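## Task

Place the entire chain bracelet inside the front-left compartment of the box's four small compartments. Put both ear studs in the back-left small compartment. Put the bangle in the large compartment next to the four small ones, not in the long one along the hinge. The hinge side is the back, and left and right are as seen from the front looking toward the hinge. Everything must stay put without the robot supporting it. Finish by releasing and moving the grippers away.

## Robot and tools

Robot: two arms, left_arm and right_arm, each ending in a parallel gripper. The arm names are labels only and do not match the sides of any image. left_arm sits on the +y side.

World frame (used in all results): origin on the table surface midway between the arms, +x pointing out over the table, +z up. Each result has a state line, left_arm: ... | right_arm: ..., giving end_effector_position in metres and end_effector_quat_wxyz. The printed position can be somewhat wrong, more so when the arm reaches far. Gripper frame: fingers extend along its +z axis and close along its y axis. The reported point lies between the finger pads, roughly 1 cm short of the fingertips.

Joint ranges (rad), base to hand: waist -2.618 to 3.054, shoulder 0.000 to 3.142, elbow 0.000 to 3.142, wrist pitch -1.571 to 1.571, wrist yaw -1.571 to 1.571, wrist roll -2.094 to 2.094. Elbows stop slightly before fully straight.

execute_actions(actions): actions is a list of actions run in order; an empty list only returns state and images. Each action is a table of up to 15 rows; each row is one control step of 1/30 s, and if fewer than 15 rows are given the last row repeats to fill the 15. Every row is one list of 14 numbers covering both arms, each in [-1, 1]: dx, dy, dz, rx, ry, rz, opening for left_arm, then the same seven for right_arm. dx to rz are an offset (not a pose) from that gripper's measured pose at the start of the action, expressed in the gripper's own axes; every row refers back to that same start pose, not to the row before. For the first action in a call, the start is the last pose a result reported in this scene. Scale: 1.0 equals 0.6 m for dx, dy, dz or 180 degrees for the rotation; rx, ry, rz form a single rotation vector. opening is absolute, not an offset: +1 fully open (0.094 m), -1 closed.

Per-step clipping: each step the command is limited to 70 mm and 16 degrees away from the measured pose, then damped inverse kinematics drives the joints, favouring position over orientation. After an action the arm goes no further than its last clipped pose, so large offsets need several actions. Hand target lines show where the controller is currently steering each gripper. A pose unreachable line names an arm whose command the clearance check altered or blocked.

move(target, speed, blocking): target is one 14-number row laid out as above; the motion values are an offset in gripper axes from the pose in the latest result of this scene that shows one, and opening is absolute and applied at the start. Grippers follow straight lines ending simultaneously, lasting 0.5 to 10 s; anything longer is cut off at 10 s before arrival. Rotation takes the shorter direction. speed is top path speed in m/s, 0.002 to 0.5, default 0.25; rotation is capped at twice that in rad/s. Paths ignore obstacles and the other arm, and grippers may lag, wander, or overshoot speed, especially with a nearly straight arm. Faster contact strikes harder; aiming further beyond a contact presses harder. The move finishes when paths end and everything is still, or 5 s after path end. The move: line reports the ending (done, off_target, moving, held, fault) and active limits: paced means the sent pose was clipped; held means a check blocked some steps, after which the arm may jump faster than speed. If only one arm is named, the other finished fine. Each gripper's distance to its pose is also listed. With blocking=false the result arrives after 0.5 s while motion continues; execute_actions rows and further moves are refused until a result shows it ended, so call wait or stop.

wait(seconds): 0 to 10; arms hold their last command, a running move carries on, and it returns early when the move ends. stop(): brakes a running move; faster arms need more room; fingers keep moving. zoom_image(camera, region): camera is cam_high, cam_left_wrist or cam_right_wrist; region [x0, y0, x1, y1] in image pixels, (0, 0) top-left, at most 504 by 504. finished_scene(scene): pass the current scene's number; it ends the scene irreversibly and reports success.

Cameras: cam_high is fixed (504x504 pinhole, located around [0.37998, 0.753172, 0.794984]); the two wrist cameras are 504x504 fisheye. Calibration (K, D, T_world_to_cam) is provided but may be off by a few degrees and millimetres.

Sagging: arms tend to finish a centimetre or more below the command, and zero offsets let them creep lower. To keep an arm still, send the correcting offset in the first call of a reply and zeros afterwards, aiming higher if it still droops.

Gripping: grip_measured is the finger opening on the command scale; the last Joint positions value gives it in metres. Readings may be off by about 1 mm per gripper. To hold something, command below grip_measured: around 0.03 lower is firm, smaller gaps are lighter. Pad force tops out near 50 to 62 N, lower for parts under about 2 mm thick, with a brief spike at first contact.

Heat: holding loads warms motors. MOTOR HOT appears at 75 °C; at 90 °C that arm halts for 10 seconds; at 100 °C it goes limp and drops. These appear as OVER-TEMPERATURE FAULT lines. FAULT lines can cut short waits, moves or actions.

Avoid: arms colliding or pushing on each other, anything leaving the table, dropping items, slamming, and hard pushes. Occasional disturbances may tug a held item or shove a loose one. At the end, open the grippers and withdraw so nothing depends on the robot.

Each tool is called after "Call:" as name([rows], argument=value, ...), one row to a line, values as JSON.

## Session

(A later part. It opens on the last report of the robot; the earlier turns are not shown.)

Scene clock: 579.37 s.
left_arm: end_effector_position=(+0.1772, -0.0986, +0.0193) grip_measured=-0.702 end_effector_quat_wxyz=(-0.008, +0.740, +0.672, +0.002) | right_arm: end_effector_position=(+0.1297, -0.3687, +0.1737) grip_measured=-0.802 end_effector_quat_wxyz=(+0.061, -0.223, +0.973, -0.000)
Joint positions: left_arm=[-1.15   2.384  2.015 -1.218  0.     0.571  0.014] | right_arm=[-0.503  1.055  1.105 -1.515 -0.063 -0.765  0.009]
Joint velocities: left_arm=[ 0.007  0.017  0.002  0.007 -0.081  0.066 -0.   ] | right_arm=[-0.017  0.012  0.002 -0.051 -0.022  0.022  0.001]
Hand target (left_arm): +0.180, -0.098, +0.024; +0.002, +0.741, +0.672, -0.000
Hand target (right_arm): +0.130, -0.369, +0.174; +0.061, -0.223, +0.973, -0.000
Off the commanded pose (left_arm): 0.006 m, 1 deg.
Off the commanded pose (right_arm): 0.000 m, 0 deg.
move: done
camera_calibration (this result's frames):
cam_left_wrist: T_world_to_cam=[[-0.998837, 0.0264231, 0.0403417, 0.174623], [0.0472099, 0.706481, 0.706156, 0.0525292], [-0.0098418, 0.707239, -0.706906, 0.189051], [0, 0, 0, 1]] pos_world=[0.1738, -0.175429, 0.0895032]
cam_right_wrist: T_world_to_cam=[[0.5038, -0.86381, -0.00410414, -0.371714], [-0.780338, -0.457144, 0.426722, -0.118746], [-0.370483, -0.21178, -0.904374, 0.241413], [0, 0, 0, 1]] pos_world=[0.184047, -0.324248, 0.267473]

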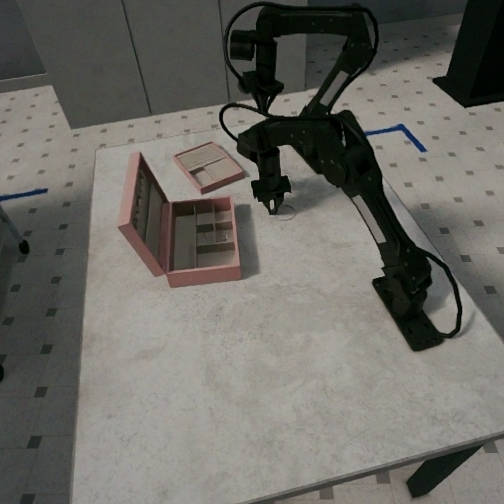

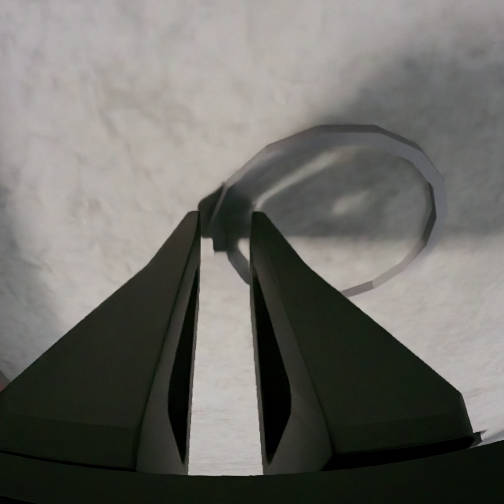

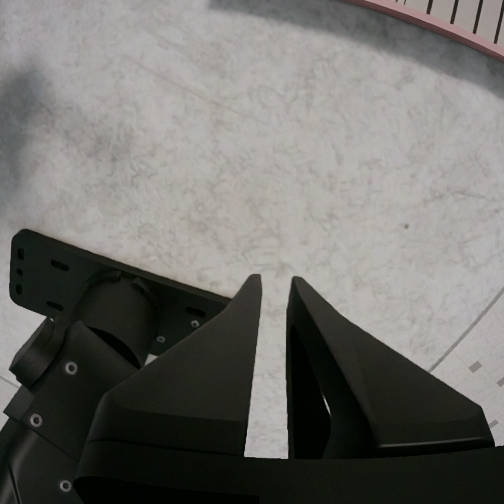

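Call:
move(target=[0,0.003,0.004,0,0,0,-0.7, 0,0,0,0,0,0,-0.80], speed=0.015)

Scene clock: 589.43 s.
left_arm: end_effector_position=(+0.1773, -0.0989, +0.0193) grip_measured=-0.702 end_effector_quat_wxyz=(-0.007, +0.740, +0.672, +0.002) | right_arm: end_effector_position=(+0.1297, -0.3687, +0.1737) grip_measured=-0.802 end_effector_quat_wxyz=(+0.061, -0.223, +0.973, -0.000)
Joint positions: left_arm=[-1.15   2.384  2.015 -1.217  0.     0.571  0.014] | right_arm=[-0.503  1.055  1.105 -1.515 -0.063 -0.765  0.009]
Joint velocities: left_arm=[ 0.002  0.007  0.012  0.007  0.051  0.007 -0.   ] | right_arm=[-0.002 -0.027 -0.017 -0.051  0.037 -0.022 -0.   ]
Hand target (left_arm): +0.179, -0.099, +0.017; -0.008, +0.740, +0.672, +0.002
Hand target (right_arm): +0.130, -0.369, +0.174; +0.061, -0.223, +0.973, -0.000
Off the commanded pose (left_arm): 0.003 m, 0 deg.
Off the commanded pose (right_arm): 0.000 m, 0 deg.
move: done
camera_calibration (this result's frames):
cam_left_wrist: T_world_to_cam=[[-0.998864, 0.0264774, 0.0396091, 0.174829], [0.0467177, 0.707439, 0.705229, 0.0529637], [-0.00934843, 0.706279, -0.707872, 0.189123], [0, 0, 0, 1]] pos_world=[0.173925, -0.175671, 0.0895988]
cam_right_wrist: T_world_to_cam=[[0.5038, -0.86381, -0.00410414, -0.371714], [-0.780338, -0.457144, 0.426722, -0.118746], [-0.370483, -0.21178, -0.904374, 0.241413], [0, 0, 0, 1]] pos_world=[0.184047, -0.324248, 0.267473]

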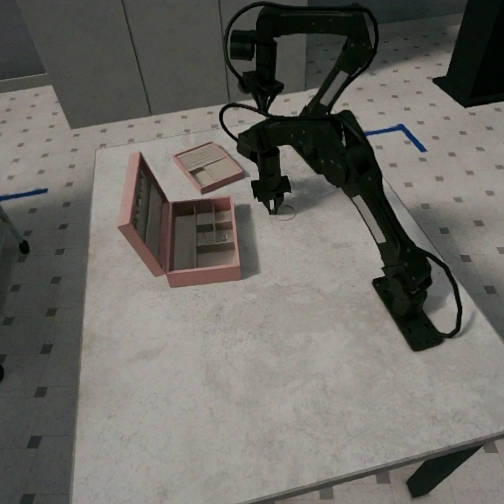

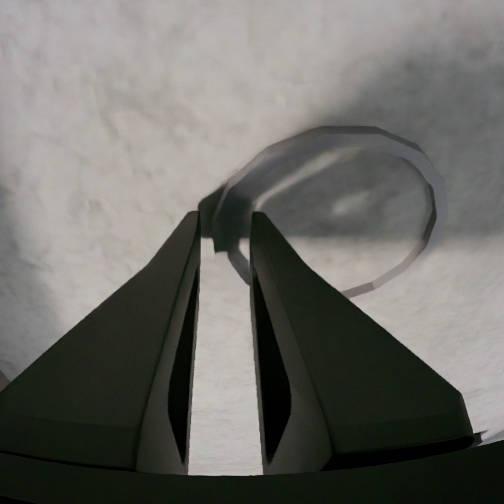

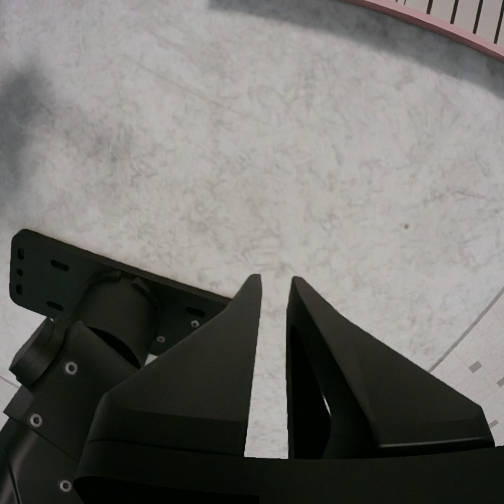

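Call:
move(target=[0,0,0.014,0,0,0,-0.7, 0,0,0,0,0,0,-0.80], speed=0.015)

Scene clock: 593.60 s.
left_arm: end_effector_position=(+0.1785, -0.1013, +0.0192) grip_measured=-0.702 end_effector_quat_wxyz=(-0.002, +0.740, +0.672, +0.000) | right_arm: end_effector_position=(+0.1297, -0.3687, +0.1737) grip_measured=-0.802 end_effector_quat_wxyz=(+0.061, -0.223, +0.973, -0.000)
Joint positions: left_arm=[-1.15   2.384  2.015 -1.206  0.     0.571  0.014] | right_arm=[-0.503  1.055  1.105 -1.515 -0.063 -0.765  0.009]
Joint velocities: left_arm=[ 0.002  0.007 -0.007  0.037  0.022  0.037 -0.001] | right_arm=[-0.007 -0.022 -0.022 -0.037  0.022  0.037  0.   ]
Hand target (left_arm): +0.177, -0.099, +0.011; -0.008, +0.740, +0.672, +0.002
Hand target (right_arm): +0.130, -0.369, +0.174; +0.061, -0.223, +0.973, -0.000
Off the commanded pose (left_arm): 0.009 m, 1 deg.
Off the commanded pose (right_arm): 0.000 m, 0 deg.
move: done
camera_calibration (this result's frames):
cam_left_wrist: T_world_to_cam=[[-0.999045, 0.0268293, 0.0344788, 0.176272], [0.0432906, 0.714108, 0.698696, 0.0560107], [-0.00587606, 0.699522, -0.714587, 0.189608], [0, 0, 0, 1]] pos_world=[0.174793, -0.177362, 0.0902791]
cam_right_wrist: T_world_to_cam=[[0.5038, -0.86381, -0.00410414, -0.371714], [-0.780338, -0.457144, 0.426722, -0.118746], [-0.370483, -0.21178, -0.904374, 0.241413], [0, 0, 0, 1]] pos_world=[0.184047, -0.324248, 0.267473]

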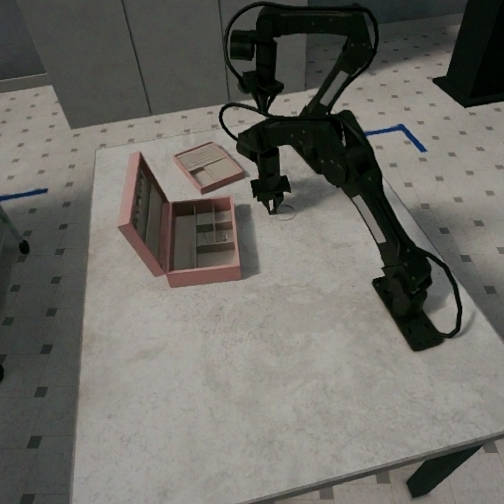

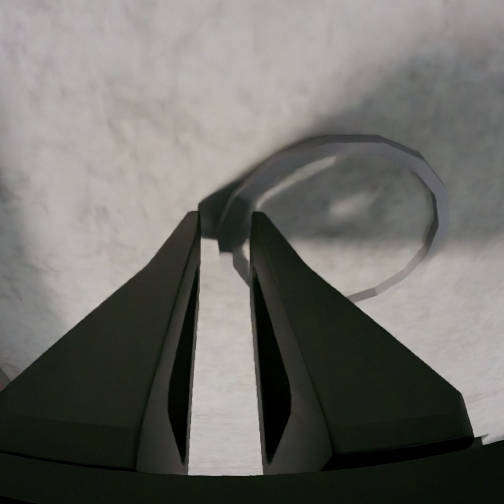

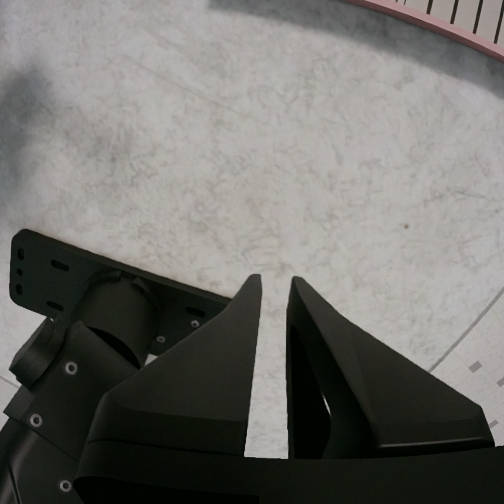

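Call:
execute_actions([
  [[0,0,0,0,0,0,-0.72,0,0,0,0,0,0,-0.8],[0,0,0,0,0,0,-0.74,0,0,0,0,0,0,-0.8],[0,0,0,0,0,0,-0.76,0,0,0,0,0,0,-0.8],[0,0,0,0,0,0,-0.78,0,0,0,0,0,0,-0.8],[0,0,0,0,0,0,-0.80,0,0,0,0,0,0,-0.8],[0,0,0,0,0,0,-0.82,0,0,0,0,0,0,-0.8],[0,0,0,0,0,0,-0.84,0,0,0,0,0,0,-0.8],[0,0,0,0,0,0,-0.855,0,0,0,0,0,0,-0.8],[0,0,0,0,0,0,-0.87,0,0,0,0,0,0,-0.8],[0,0,0,0,0,0,-0.88,0,0,0,0,0,0,-0.8],[0,0,0,0,0,0,-0.89,0,0,0,0,0,0,-0.8],[0,0,0,0,0,0,-0.90,0,0,0,0,0,0,-0.8],[0,0,0,0,0,0,-0.91,0,0,0,0,0,0,-0.8],[0,0,0,0,0,0,-0.92,0,0,0,0,0,0,-0.8],[0,0,0,0,0,0,-0.93,0,0,0,0,0,0,-0.8]],
  [[0,0,0,0,0,0,-0.935,0,0,0,0,0,0,-0.8],[0,0,0,0,0,0,-0.94,0,0,0,0,0,0,-0.8],[0,0,0,0,0,0,-0.945,0,0,0,0,0,0,-0.8],[0,0,0,0,0,0,-0.95,0,0,0,0,0,0,-0.8]],
])

Scene clock: 605.70 s.
left_arm: end_effector_position=(+0.1787, -0.1016, +0.0192) grip_measured=-0.944 end_effector_quat_wxyz=(-0.001, +0.740, +0.672, +0.000) | right_arm: end_effector_position=(+0.1297, -0.3687, +0.1737) grip_measured=-0.802 end_effector_quat_wxyz=(+0.061, -0.223, +0.973, -0.000)
Joint positions: left_arm=[-1.15   2.384  2.015 -1.205  0.     0.571  0.003] | right_arm=[-0.503  1.055  1.105 -1.515 -0.063 -0.765  0.009]
Joint velocities: left_arm=[-0.002  0.007 -0.002 -0.037  0.037 -0.066  0.001] | right_arm=[-0.012 -0.017 -0.002 -0.081  0.022 -0.066 -0.   ]
Hand target (left_arm): +0.179, -0.102, +0.019; -0.001, +0.740, +0.672, +0.000
Hand target (right_arm): +0.130, -0.369, +0.174; +0.061, -0.223, +0.973, -0.000
Off the commanded pose (left_arm): 0.000 m, 0 deg.
Off the commanded pose (right_arm): 0.000 m, 0 deg.
camera_calibration (this result's frames):
cam_left_wrist: T_world_to_cam=[[-0.999069, 0.0268756, 0.0337456, 0.176477], [0.0428036, 0.715055, 0.697756, 0.0564467], [-0.00537734, 0.698551, -0.71554, 0.189674], [0, 0, 0, 1]] pos_world=[0.174917, -0.177602, 0.090378]
cam_right_wrist: T_world_to_cam=[[0.5038, -0.86381, -0.00410414, -0.371714], [-0.780338, -0.457144, 0.426722, -0.118746], [-0.370483, -0.21178, -0.904374, 0.241413], [0, 0, 0, 1]] pos_world=[0.184047, -0.324248, 0.267473]

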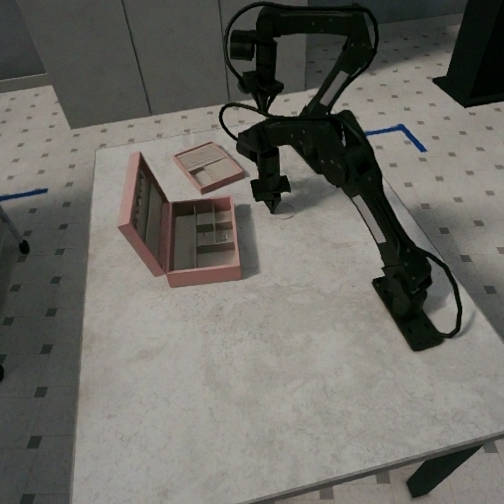

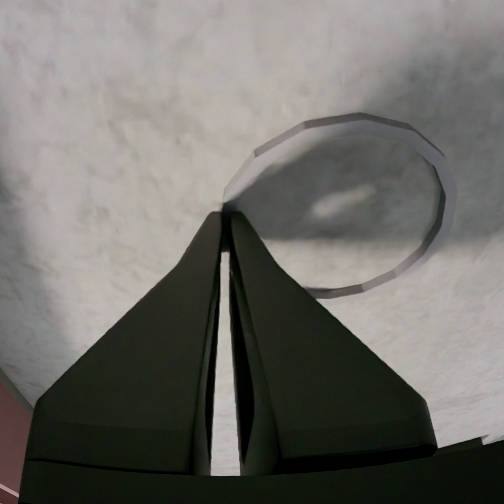

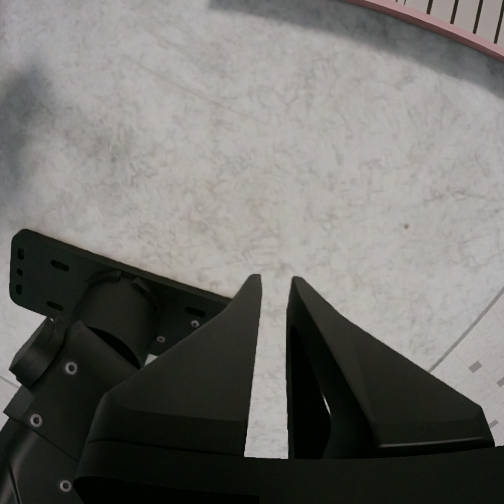

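Gripped at −0.944; tighten to −0.972 and lift.

Call:
execute_actions([
  [[0,0,0,0,0,0,-0.955,0,0,0,0,0,0,-0.8],[0,0,0,0,0,0,-0.96,0,0,0,0,0,0,-0.8],[0,0,0,0,0,0,-0.965,0,0,0,0,0,0,-0.8],[0,0,0,0,0,0,-0.972,0,0,0,0,0,0,-0.8]],
])

Call:
move(target=[0.03,0,-0.13,0,0,0,-0.972, 0,0,0,0,0,0,-0.80], speed=0.07)

Scene clock: 613.03 s.
left_arm: end_effector_position=(+0.1787, -0.1016, +0.0192) grip_measured=-0.963 end_effector_quat_wxyz=(-0.001, +0.740, +0.672, +0.000) | right_arm: end_effector_position=(+0.1297, -0.3687, +0.1737) grip_measured=-0.802 end_effector_quat_wxyz=(+0.061, -0.223, +0.973, -0.000)
Joint positions: left_arm=[-1.15   2.384  2.015 -1.205  0.     0.571  0.002] | right_arm=[-0.503  1.055  1.105 -1.515 -0.063 -0.765  0.009]
Joint velocities: left_arm=[-0.002 -0.012 -0.002 -0.007 -0.037 -0.037  0.   ] | right_arm=[ 0.002 -0.022  0.007  0.007 -0.051  0.066  0.001]
Hand target (left_arm): +0.179, -0.102, +0.019; -0.001, +0.740, +0.672, +0.000
Hand target (right_arm): +0.130, -0.369, +0.174; +0.061, -0.223, +0.973, -0.000
Off the commanded pose (left_arm): 0.000 m, 0 deg.
Off the commanded pose (right_arm): 0.000 m, 0 deg.
camera_calibration (this result's frames):
cam_left_wrist: T_world_to_cam=[[-0.999069, 0.0268756, 0.0337456, 0.176477], [0.0428036, 0.715055, 0.697756, 0.0564467], [-0.00537734, 0.698551, -0.71554, 0.189674], [0, 0, 0, 1]] pos_world=[0.174917, -0.177602, 0.090378]
cam_right_wrist: T_world_to_cam=[[0.5038, -0.86381, -0.00410414, -0.371714], [-0.780338, -0.457144, 0.426722, -0.118746], [-0.370483, -0.21178, -0.904374, 0.241413], [0, 0, 0, 1]] pos_world=[0.184047, -0.324248, 0.267473]

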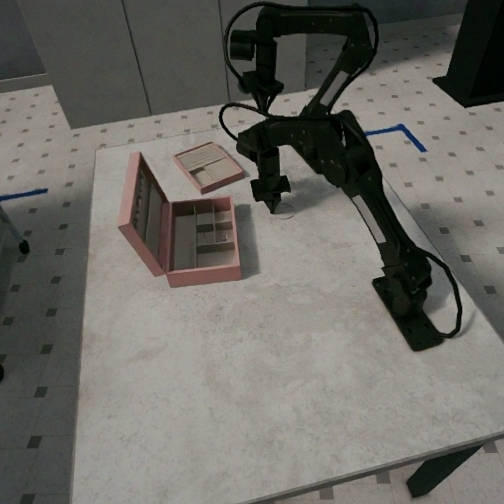

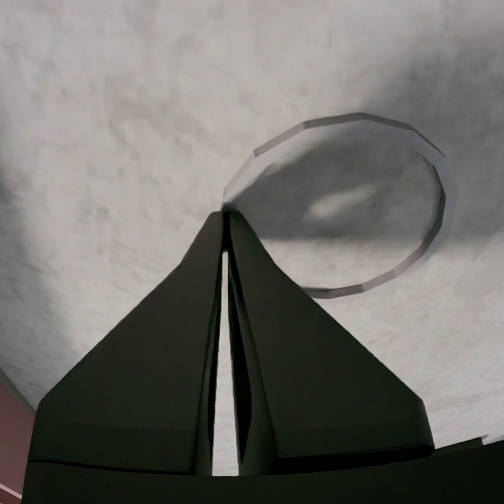

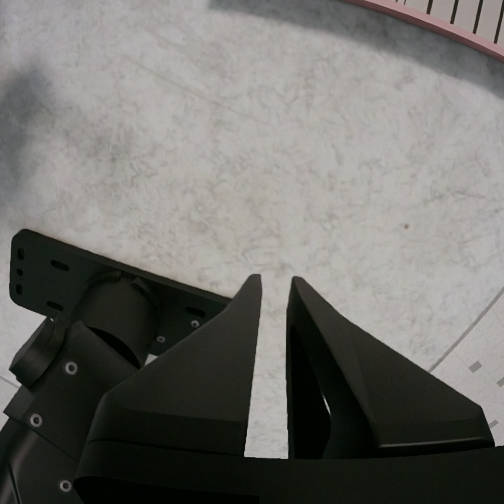

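Scene clock: 614.70 s.
left_arm: end_effector_position=(+0.1784, -0.0852, +0.0861) grip_measured=-0.970 end_effector_quat_wxyz=(-0.008, +0.740, +0.673, +0.002) | right_arm: end_effector_position=(+0.1297, -0.3687, +0.1737) grip_measured=-0.802 end_effector_quat_wxyz=(+0.061, -0.223, +0.973, -0.000)
Joint positions: left_arm=[-1.134  2.318  2.166 -1.436  0.     0.586  0.001] | right_arm=[-0.503  1.055  1.105 -1.515 -0.063 -0.765  0.009]
Joint velocities: left_arm=[ 0.007 -0.002 -0.012 -0.051 -0.037 -0.037 -0.   ] | right_arm=[ 0.002  0.022  0.007 -0.066 -0.037  0.007 -0.   ]
Hand target (left_arm): +0.181, -0.084, +0.097; -0.001, +0.740, +0.672, +0.000
Hand target (right_arm): +0.130, -0.369, +0.174; +0.061, -0.223, +0.973, -0.000
Off the commanded pose (left_arm): 0.011 m, 1 deg.
Off the commanded pose (right_arm): 0.000 m, 0 deg.
move: off_target (left_arm)
camera_calibration (this result's frames):
cam_left_wrist: T_world_to_cam=[[-0.998871, 0.0252819, 0.0402233, 0.172721], [0.0463196, 0.706492, 0.706203, -0.00406543], [-0.0105633, 0.707269, -0.706866, 0.227], [0, 0, 0, 1]] pos_world=[0.175112, -0.162044, 0.156382]
cam_right_wrist: T_world_to_cam=[[0.5038, -0.86381, -0.00410414, -0.371714], [-0.780338, -0.457144, 0.426722, -0.118746], [-0.370483, -0.21178, -0.904374, 0.241413], [0, 0, 0, 1]] pos_world=[0.184047, -0.324248, 0.267473]

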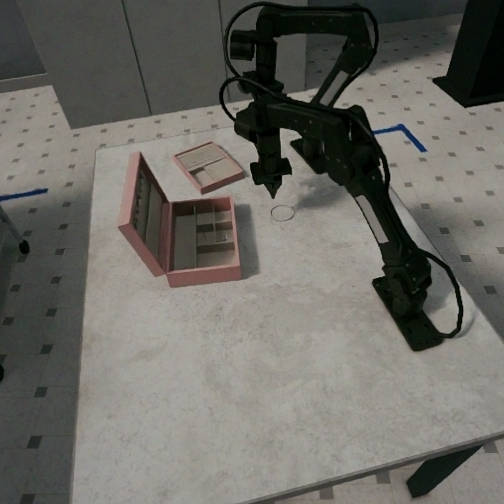

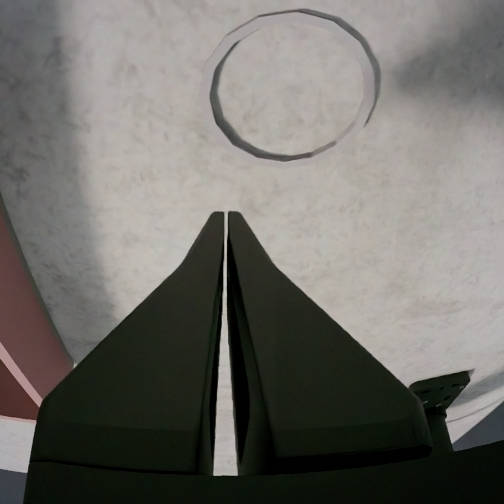

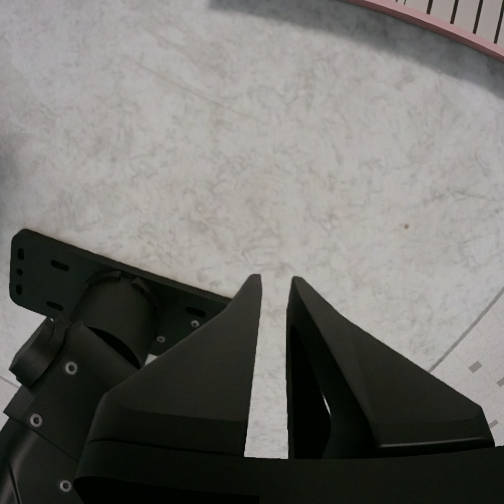

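Call:
move(target=[-0.0193,0.0138,0.1105,-0.003,-0.0044,0,-0.7, 0,0,0,0,0,0,-0.80], speed=0.05)

Scene clock: 630.37 s.
left_arm: end_effector_position=(+0.1852, -0.0979, +0.0313) grip_measured=-0.702 end_effector_quat_wxyz=(+0.008, +0.740, +0.672, -0.002) | right_arm: end_effector_position=(+0.1297, -0.3687, +0.1737) grip_measured=-0.802 end_effector_quat_wxyz=(+0.061, -0.223, +0.973, -0.000)
Joint positions: left_arm=[-1.134  2.353  2.01  -1.211  0.     0.586  0.014] | right_arm=[-0.503  1.055  1.105 -1.515 -0.063 -0.765  0.009]
Joint velocities: left_arm=[ 0.002  0.012 -0.017 -0.022  0.081 -0.051  0.001] | right_arm=[ 0.002  0.002 -0.022  0.051  0.022 -0.007  0.001]
Hand target (left_arm): +0.184, -0.096, +0.019; -0.000, +0.740, +0.673, +0.000
Hand target (right_arm): +0.130, -0.369, +0.174; +0.061, -0.223, +0.973, -0.000
Off the commanded pose (left_arm): 0.012 m, 1 deg.
Off the commanded pose (right_arm): 0.000 m, 0 deg.
move: off_target (left_arm)
camera_calibration (this result's frames):
cam_left_wrist: T_world_to_cam=[[-0.999353, 0.0265846, 0.024213, 0.182768], [0.0359524, 0.726391, 0.686341, 0.0478259], [0.000657983, 0.686767, -0.726877, 0.193875], [0, 0, 0, 1]] pos_world=[0.180802, -0.172746, 0.103673]
cam_right_wrist: T_world_to_cam=[[0.5038, -0.86381, -0.00410414, -0.371714], [-0.780338, -0.457144, 0.426722, -0.118746], [-0.370483, -0.21178, -0.904374, 0.241413], [0, 0, 0, 1]] pos_world=[0.184047, -0.324248, 0.267473]

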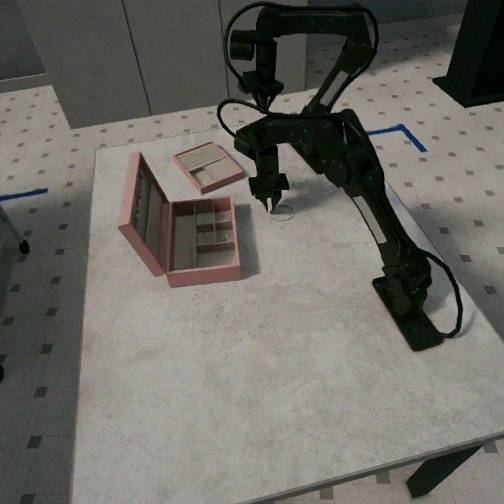

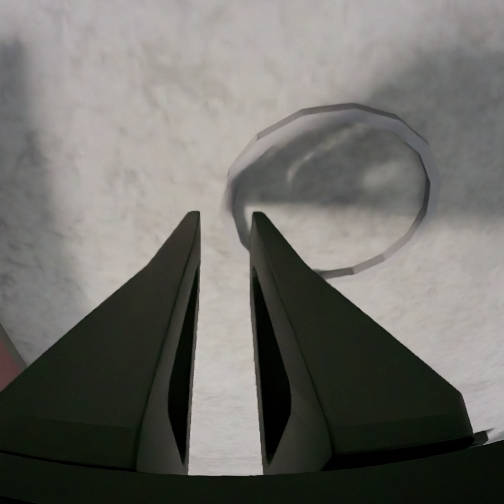

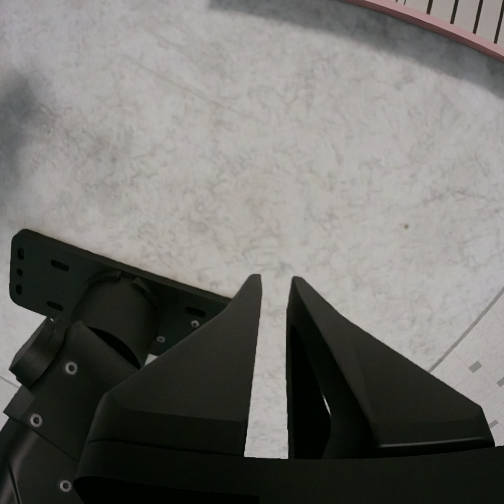

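Call:
move(target=[0.0,-0.006,0.044,0.003,0.004,0,-0.7, 0,0,0,0,0,0,-0.80], speed=0.025)

Call:
zoom_image(camera="cam_left_wrist", region=[150, 150, 310, 310])

Scene clock: 644.07 s.
left_arm: end_effector_position=(+0.1861, -0.0996, +0.0219) grip_measured=-0.702 end_effector_quat_wxyz=(+0.014, +0.740, +0.672, -0.003) | right_arm: end_effector_position=(+0.1297, -0.3687, +0.1737) grip_measured=-0.802 end_effector_quat_wxyz=(+0.061, -0.223, +0.973, -0.000)
Joint positions: left_arm=[-1.134  2.353  1.972 -1.161  0.     0.586  0.014] | right_arm=[-0.503  1.055  1.105 -1.515 -0.063 -0.765  0.009]
Joint velocities: left_arm=[ 0.037  0.027 -0.002  0.022  0.037  0.022 -0.001] | right_arm=[-0.002  0.007 -0.017  0.022  0.022  0.007 -0.   ]
Hand target (left_arm): +0.181, -0.098, +0.005; -0.000, +0.740, +0.672, -0.001
Hand target (right_arm): +0.130, -0.369, +0.174; +0.061, -0.223, +0.973, -0.000
Off the commanded pose (left_arm): 0.018 m, 2 deg.
Off the commanded pose (right_arm): 0.000 m, 0 deg.
move: off_target (left_arm)
camera_calibration (this result's frames):
cam_left_wrist: T_world_to_cam=[[-0.999475, 0.0268128, 0.018176, 0.184097], [0.032026, 0.73374, 0.678676, 0.0570678], [0.00486075, 0.678902, -0.734213, 0.186777], [0, 0, 0, 1]] pos_world=[0.181265, -0.173613, 0.0950577]
cam_right_wrist: T_world_to_cam=[[0.5038, -0.86381, -0.00410414, -0.371714], [-0.780338, -0.457144, 0.426722, -0.118746], [-0.370483, -0.21178, -0.904374, 0.241413], [0, 0, 0, 1]] pos_world=[0.184047, -0.324248, 0.267473]

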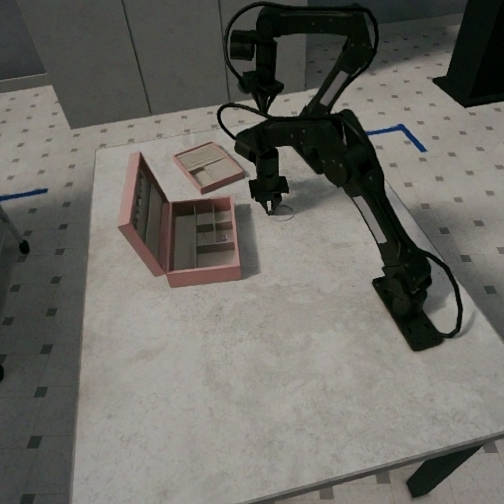

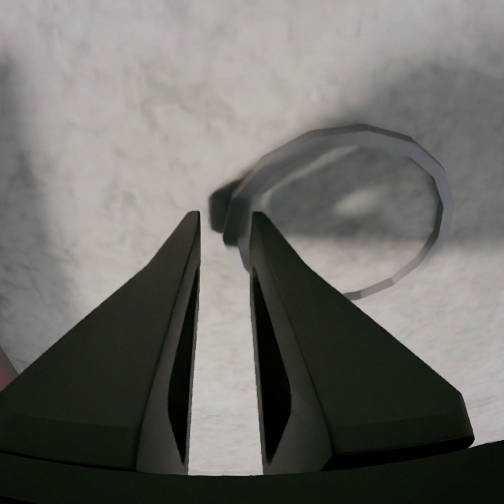

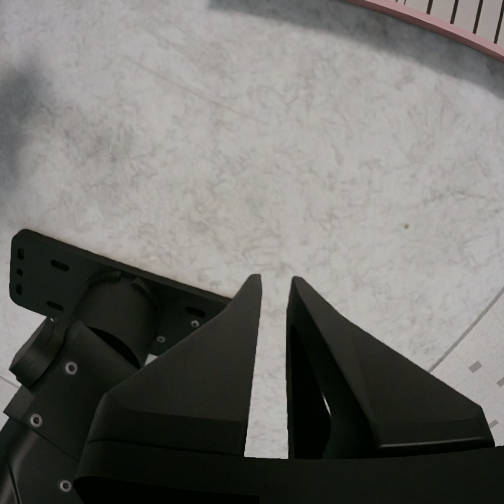

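Region (150, 150, 310, 310) of cam_left_wrist's 504x504 image, scaled by 3.150, with more detail than that image has.

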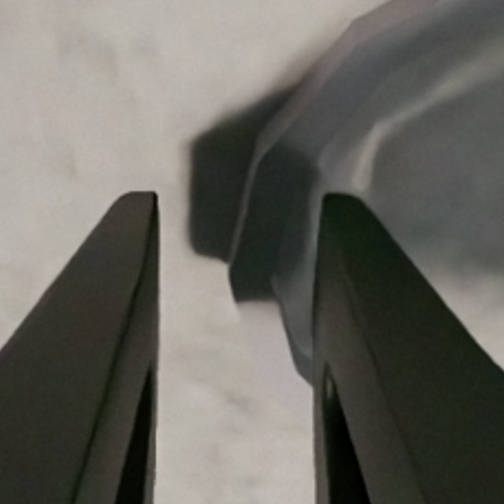

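Call:
move(target=[0.0,-0.016,0.02,0.005,0.006,0,-0.7, 0,0,0,0,0,0,-0.80], speed=0.02)

Call:
zoom_image(camera="cam_left_wrist", region=[150, 150, 310, 310])

Scene clock: 657.00 s.
left_arm: end_effector_position=(+0.1822, -0.1024, +0.0220) grip_measured=-0.702 end_effector_quat_wxyz=(+0.015, +0.741, +0.672, -0.004) | right_arm: end_effector_position=(+0.1297, -0.3687, +0.1737) grip_measured=-0.802 end_effector_quat_wxyz=(+0.061, -0.223, +0.973, -0.000)
Joint positions: left_arm=[-1.144  2.353  1.972 -1.159  0.     0.578  0.014] | right_arm=[-0.503  1.055  1.105 -1.515 -0.063 -0.765  0.009]
Joint velocities: left_arm=[-0.007  0.007 -0.002  0.007 -0.007 -0.022  0.   ] | right_arm=[ 0.002 -0.012 -0.017  0.037 -0.007  0.007 -0.   ]
Hand target (left_arm): +0.176, -0.099, +0.010; +0.001, +0.740, +0.672, -0.002
Hand target (right_arm): +0.130, -0.369, +0.174; +0.061, -0.223, +0.973, -0.000
Off the commanded pose (left_arm): 0.014 m, 2 deg.
Off the commanded pose (right_arm): 0.000 m, 0 deg.
move: off_target (left_arm)
camera_calibration (this result's frames):
cam_left_wrist: T_world_to_cam=[[-0.999429, 0.0291473, 0.0170689, 0.180527], [0.0330059, 0.73534, 0.676894, 0.0592747], [0.0071782, 0.677071, -0.735882, 0.188153], [0, 0, 0, 1]] pos_world=[0.177117, -0.176242, 0.0952542]
cam_right_wrist: T_world_to_cam=[[0.5038, -0.86381, -0.00410414, -0.371714], [-0.780338, -0.457144, 0.426722, -0.118746], [-0.370483, -0.21178, -0.904374, 0.241413], [0, 0, 0, 1]] pos_world=[0.184047, -0.324248, 0.267473]

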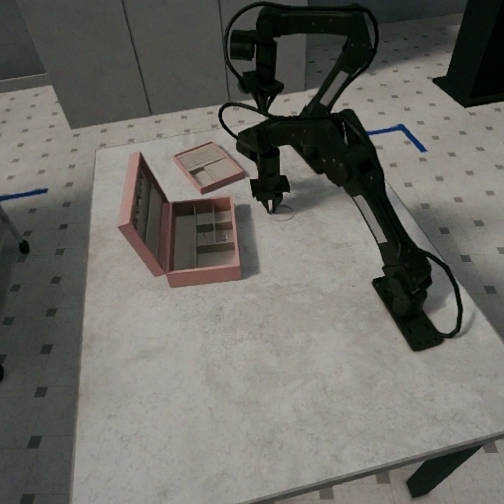

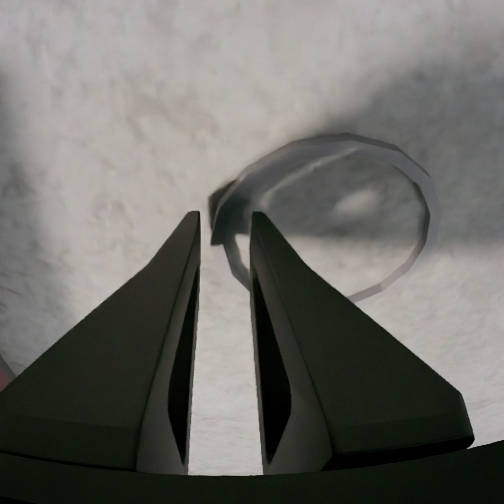

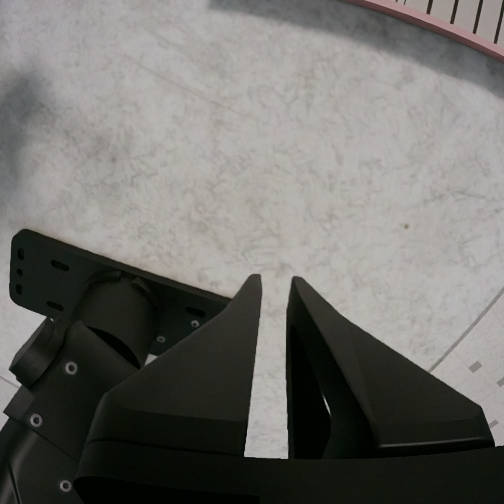

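Region (150, 150, 310, 310) of cam_left_wrist's 504x504 image, scaled by 3.150, with more detail than that image has.

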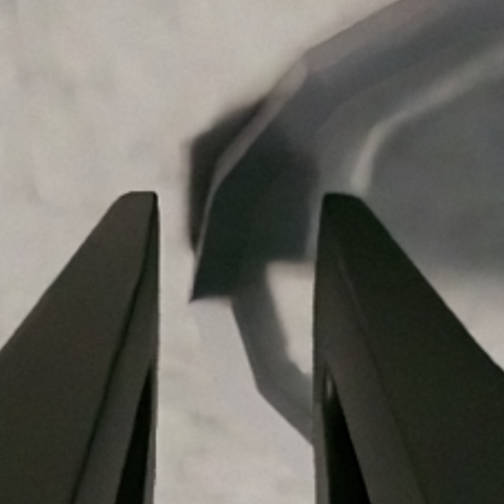

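Call:
move(target=[0.003,-0.005,0.040,0.006,0.007,0,-0.7, 0,0,0,0,0,0,-0.80], speed=0.025)

Call:
zoom_image(camera="cam_left_wrist", region=[150, 150, 310, 310])

Scene clock: 663.60 s.
left_arm: end_effector_position=(+0.1840, -0.1058, +0.0169) grip_measured=-0.702 end_effector_quat_wxyz=(+0.019, +0.740, +0.672, -0.005) | right_arm: end_effector_position=(+0.1297, -0.3687, +0.1737) grip_measured=-0.802 end_effector_quat_wxyz=(+0.061, -0.223, +0.973, -0.000)
Joint positions: left_arm=[-1.144  2.365  1.972 -1.138  0.     0.578  0.014] | right_arm=[-0.503  1.055  1.105 -1.515 -0.063 -0.765  0.009]
Joint velocities: left_arm=[ 0.002  0.007  0.007  0.037  0.022 -0.037 -0.   ] | right_arm=[ 0.002  0.007 -0.007  0.007 -0.037 -0.007  0.001]
Hand target (left_arm): +0.179, -0.100, -0.002; +0.000, +0.741, +0.672, -0.002
Hand target (right_arm): +0.130, -0.369, +0.174; +0.061, -0.223, +0.973, -0.000
Off the commanded pose (left_arm): 0.020 m, 2 deg.
Off the commanded pose (right_arm): 0.000 m, 0 deg.
move: off_target (left_arm)
camera_calibration (this result's frames):
cam_left_wrist: T_world_to_cam=[[-0.999509, 0.0284973, 0.0130011, 0.182506], [0.0298442, 0.74039, 0.671515, 0.0663802], [0.00951053, 0.671573, -0.740877, 0.185775], [0, 0, 0, 1]] pos_world=[0.178668, -0.17911, 0.0906888]
cam_right_wrist: T_world_to_cam=[[0.5038, -0.86381, -0.00410414, -0.371714], [-0.780338, -0.457144, 0.426722, -0.118746], [-0.370483, -0.21178, -0.904374, 0.241413], [0, 0, 0, 1]] pos_world=[0.184047, -0.324248, 0.267473]

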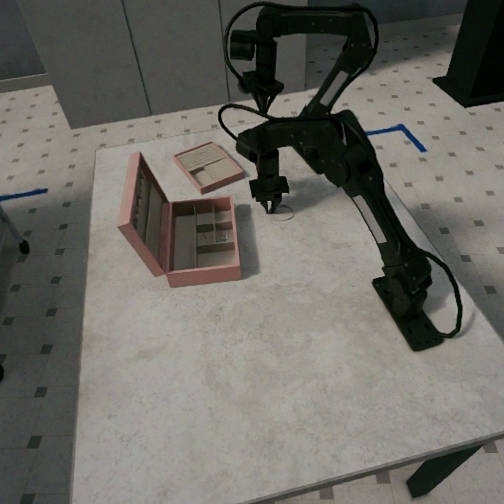

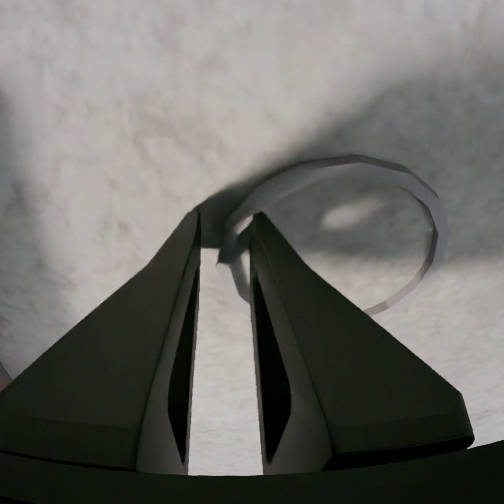

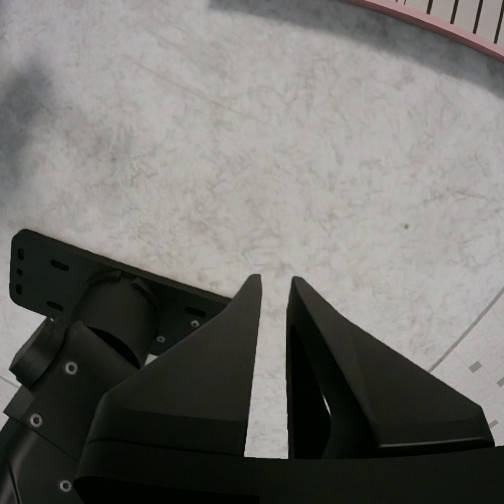

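Region (150, 150, 310, 310) of cam_left_wrist's 504x504 image, scaled by 3.150, with more detail than that image has.

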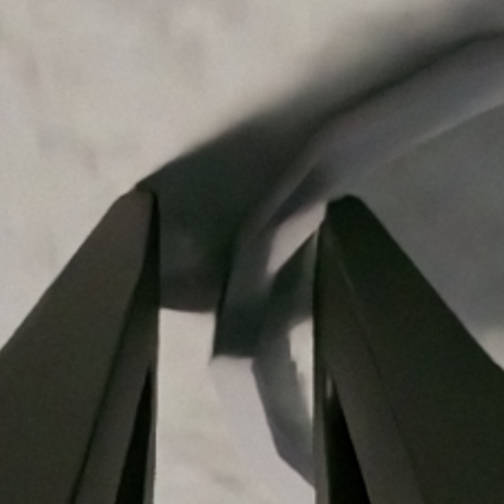

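Call:
execute_actions([
  [[0,0,0.008,0,0,0,-0.72,0,0,0,0,0,0,-0.8],[0,0,0.008,0,0,0,-0.74,0,0,0,0,0,0,-0.8],[0,0,0.008,0,0,0,-0.76,0,0,0,0,0,0,-0.8],[0,0,0.008,0,0,0,-0.78,0,0,0,0,0,0,-0.8],[0,0,0.008,0,0,0,-0.80,0,0,0,0,0,0,-0.8],[0,0,0.008,0,0,0,-0.82,0,0,0,0,0,0,-0.8],[0,0,0.008,0,0,0,-0.84,0,0,0,0,0,0,-0.8],[0,0,0.008,0,0,0,-0.855,0,0,0,0,0,0,-0.8],[0,0,0.008,0,0,0,-0.87,0,0,0,0,0,0,-0.8],[0,0,0.008,0,0,0,-0.88,0,0,0,0,0,0,-0.8],[0,0,0.008,0,0,0,-0.89,0,0,0,0,0,0,-0.8],[0,0,0.008,0,0,0,-0.90,0,0,0,0,0,0,-0.8],[0,0,0.008,0,0,0,-0.91,0,0,0,0,0,0,-0.8],[0,0,0.008,0,0,0,-0.92,0,0,0,0,0,0,-0.8],[0,0,0.008,0,0,0,-0.93,0,0,0,0,0,0,-0.8]],
  [[0,0,0.008,0,0,0,-0.935,0,0,0,0,0,0,-0.8],[0,0,0.008,0,0,0,-0.94,0,0,0,0,0,0,-0.8],[0,0,0.008,0,0,0,-0.945,0,0,0,0,0,0,-0.8]],
])

Call:
zoom_image(camera="cam_left_wrist", region=[150, 150, 310, 310])

Scene clock: 675.40 s.
left_arm: end_effector_position=(+0.1842, -0.1061, +0.0169) grip_measured=-0.936 end_effector_quat_wxyz=(+0.020, +0.740, +0.672, -0.005) | right_arm: end_effector_position=(+0.1297, -0.3687, +0.1737) grip_measured=-0.802 end_effector_quat_wxyz=(+0.061, -0.223, +0.973, -0.000)
Joint positions: left_arm=[-1.144  2.365  1.972 -1.137 -0.     0.578  0.003] | right_arm=[-0.503  1.055  1.105 -1.515 -0.063 -0.765  0.009]
Joint velocities: left_arm=[-0.022 -0.017 -0.012 -0.037  0.051  0.022 -0.001] | right_arm=[ 0.007 -0.012 -0.017 -0.022 -0.066 -0.007 -0.   ]
Hand target (left_arm): +0.184, -0.106, +0.012; +0.020, +0.740, +0.672, -0.005
Hand target (right_arm): +0.130, -0.369, +0.174; +0.061, -0.223, +0.973, -0.000
Off the commanded pose (left_arm): 0.005 m, 0 deg.
Off the commanded pose (right_arm): 0.000 m, 0 deg.
camera_calibration (this result's frames):
cam_left_wrist: T_world_to_cam=[[-0.999523, 0.0284968, 0.0119248, 0.18277], [0.0291328, 0.74118, 0.670674, 0.0668179], [0.0102737, 0.670701, -0.741657, 0.185769], [0, 0, 0, 1]] pos_world=[0.178828, -0.179328, 0.0907842]
cam_right_wrist: T_world_to_cam=[[0.5038, -0.86381, -0.00410414, -0.371714], [-0.780338, -0.457144, 0.426722, -0.118746], [-0.370483, -0.21178, -0.904374, 0.241413], [0, 0, 0, 1]] pos_world=[0.184047, -0.324248, 0.267473]

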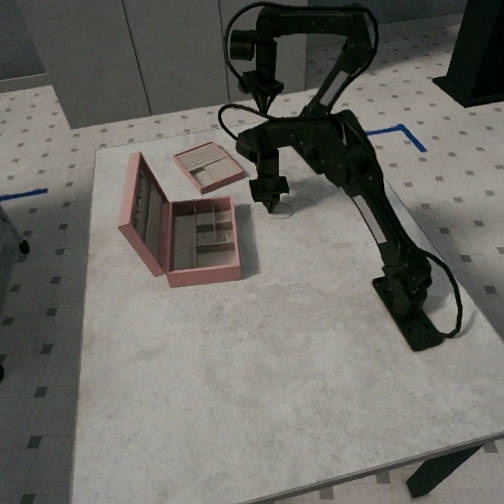

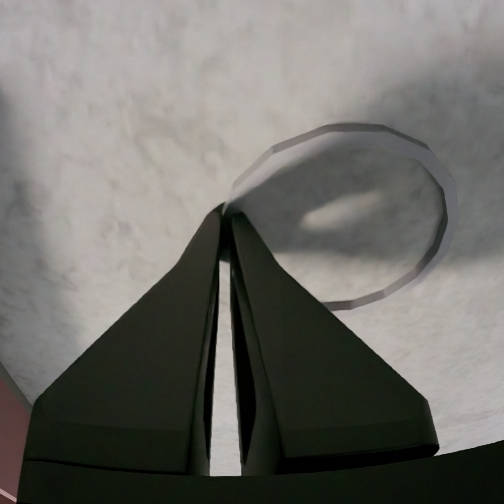

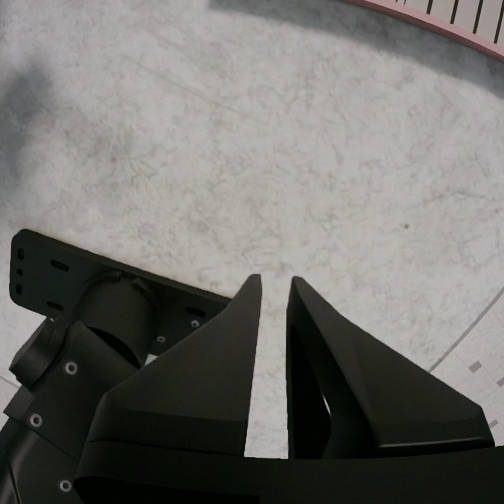

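Region (150, 150, 310, 310) of cam_left_wrist's 504x504 image, scaled by 3.150, with more detail than that image has.

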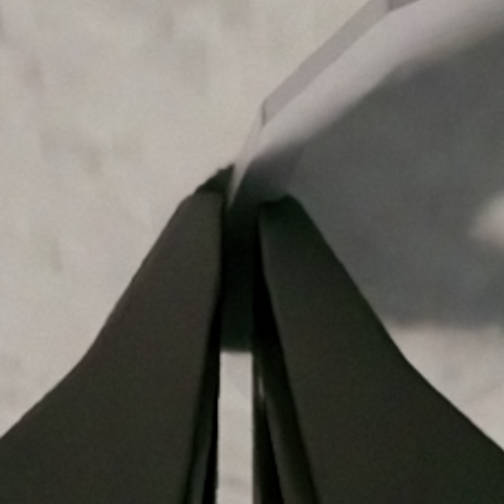

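Test tighten to −0.96 and see if the reading stays.

Call:
execute_actions([
  [[0,0,0.008,0,0,0,-0.95,0,0,0,0,0,0,-0.8],[0,0,0.008,0,0,0,-0.953,0,0,0,0,0,0,-0.8],[0,0,0.008,0,0,0,-0.956,0,0,0,0,0,0,-0.8],[0,0,0.008,0,0,0,-0.959,0,0,0,0,0,0,-0.8],[0,0,0.008,0,0,0,-0.962,0,0,0,0,0,0,-0.8]],
])

Scene clock: 681.37 s.
left_arm: end_effector_position=(+0.1842, -0.1061, +0.0169) grip_measured=-0.950 end_effector_quat_wxyz=(+0.020, +0.740, +0.672, -0.005) | right_arm: end_effector_position=(+0.1297, -0.3687, +0.1737) grip_measured=-0.802 end_effector_quat_wxyz=(+0.061, -0.223, +0.973, -0.000)
Joint positions: left_arm=[-1.144  2.365  1.972 -1.137 -0.     0.578  0.002] | right_arm=[-0.503  1.055  1.105 -1.515 -0.063 -0.765  0.009]
Joint velocities: left_arm=[-0.002  0.002  0.007  0.007 -0.007  0.007 -0.001] | right_arm=[ 0.027 -0.002  0.007  0.037  0.022 -0.022  0.   ]
Hand target (left_arm): +0.184, -0.106, +0.012; +0.020, +0.740, +0.672, -0.005
Hand target (right_arm): +0.130, -0.369, +0.174; +0.061, -0.223, +0.973, -0.000
Off the commanded pose (left_arm): 0.005 m, 0 deg.
Off the commanded pose (right_arm): 0.000 m, 0 deg.
camera_calibration (this result's frames):
cam_left_wrist: T_world_to_cam=[[-0.999523, 0.0284968, 0.0119248, 0.18277], [0.0291328, 0.74118, 0.670674, 0.0668179], [0.0102737, 0.670701, -0.741657, 0.185769], [0, 0, 0, 1]] pos_world=[0.178828, -0.179328, 0.0907842]
cam_right_wrist: T_world_to_cam=[[0.5038, -0.86381, -0.00410414, -0.371714], [-0.780338, -0.457144, 0.426722, -0.118746], [-0.370483, -0.21178, -0.904374, 0.241413], [0, 0, 0, 1]] pos_world=[0.184047, -0.324248, 0.267473]

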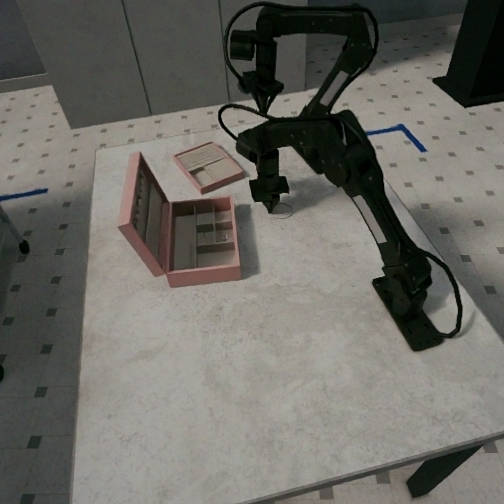

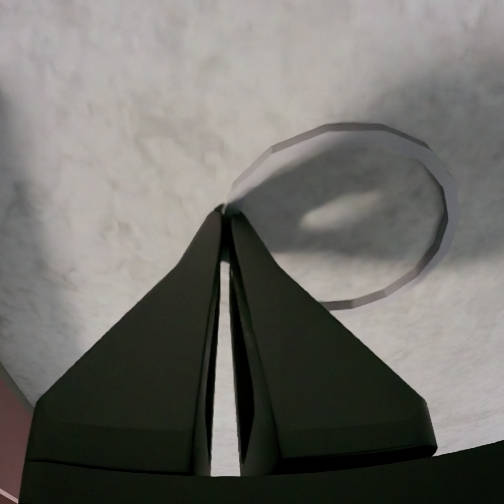

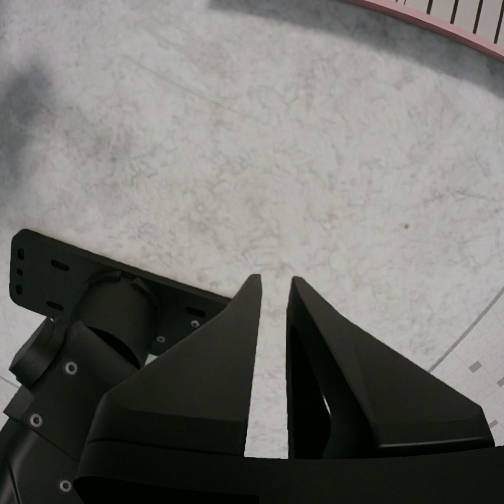

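Call:
zoom_image(camera="cam_left_wrist", region=[190, 170, 290, 270])

Call:
zoom_image(camera="cam_high", region=[250, 185, 310, 230])

Region (190, 170, 290, 270) of cam_left_wrist's 504x504 image, scaled by 5.040, with more detail than that image has.

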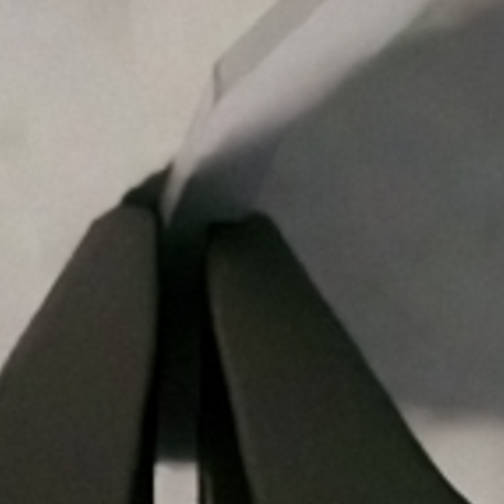

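Region (250, 185, 310, 230) of cam_high's 504x504 image, scaled by 8.400, with more detail than that image has; it fills the top 378 rows of this view, and the rest is white.

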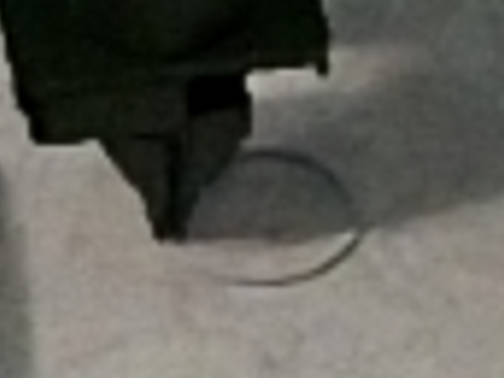

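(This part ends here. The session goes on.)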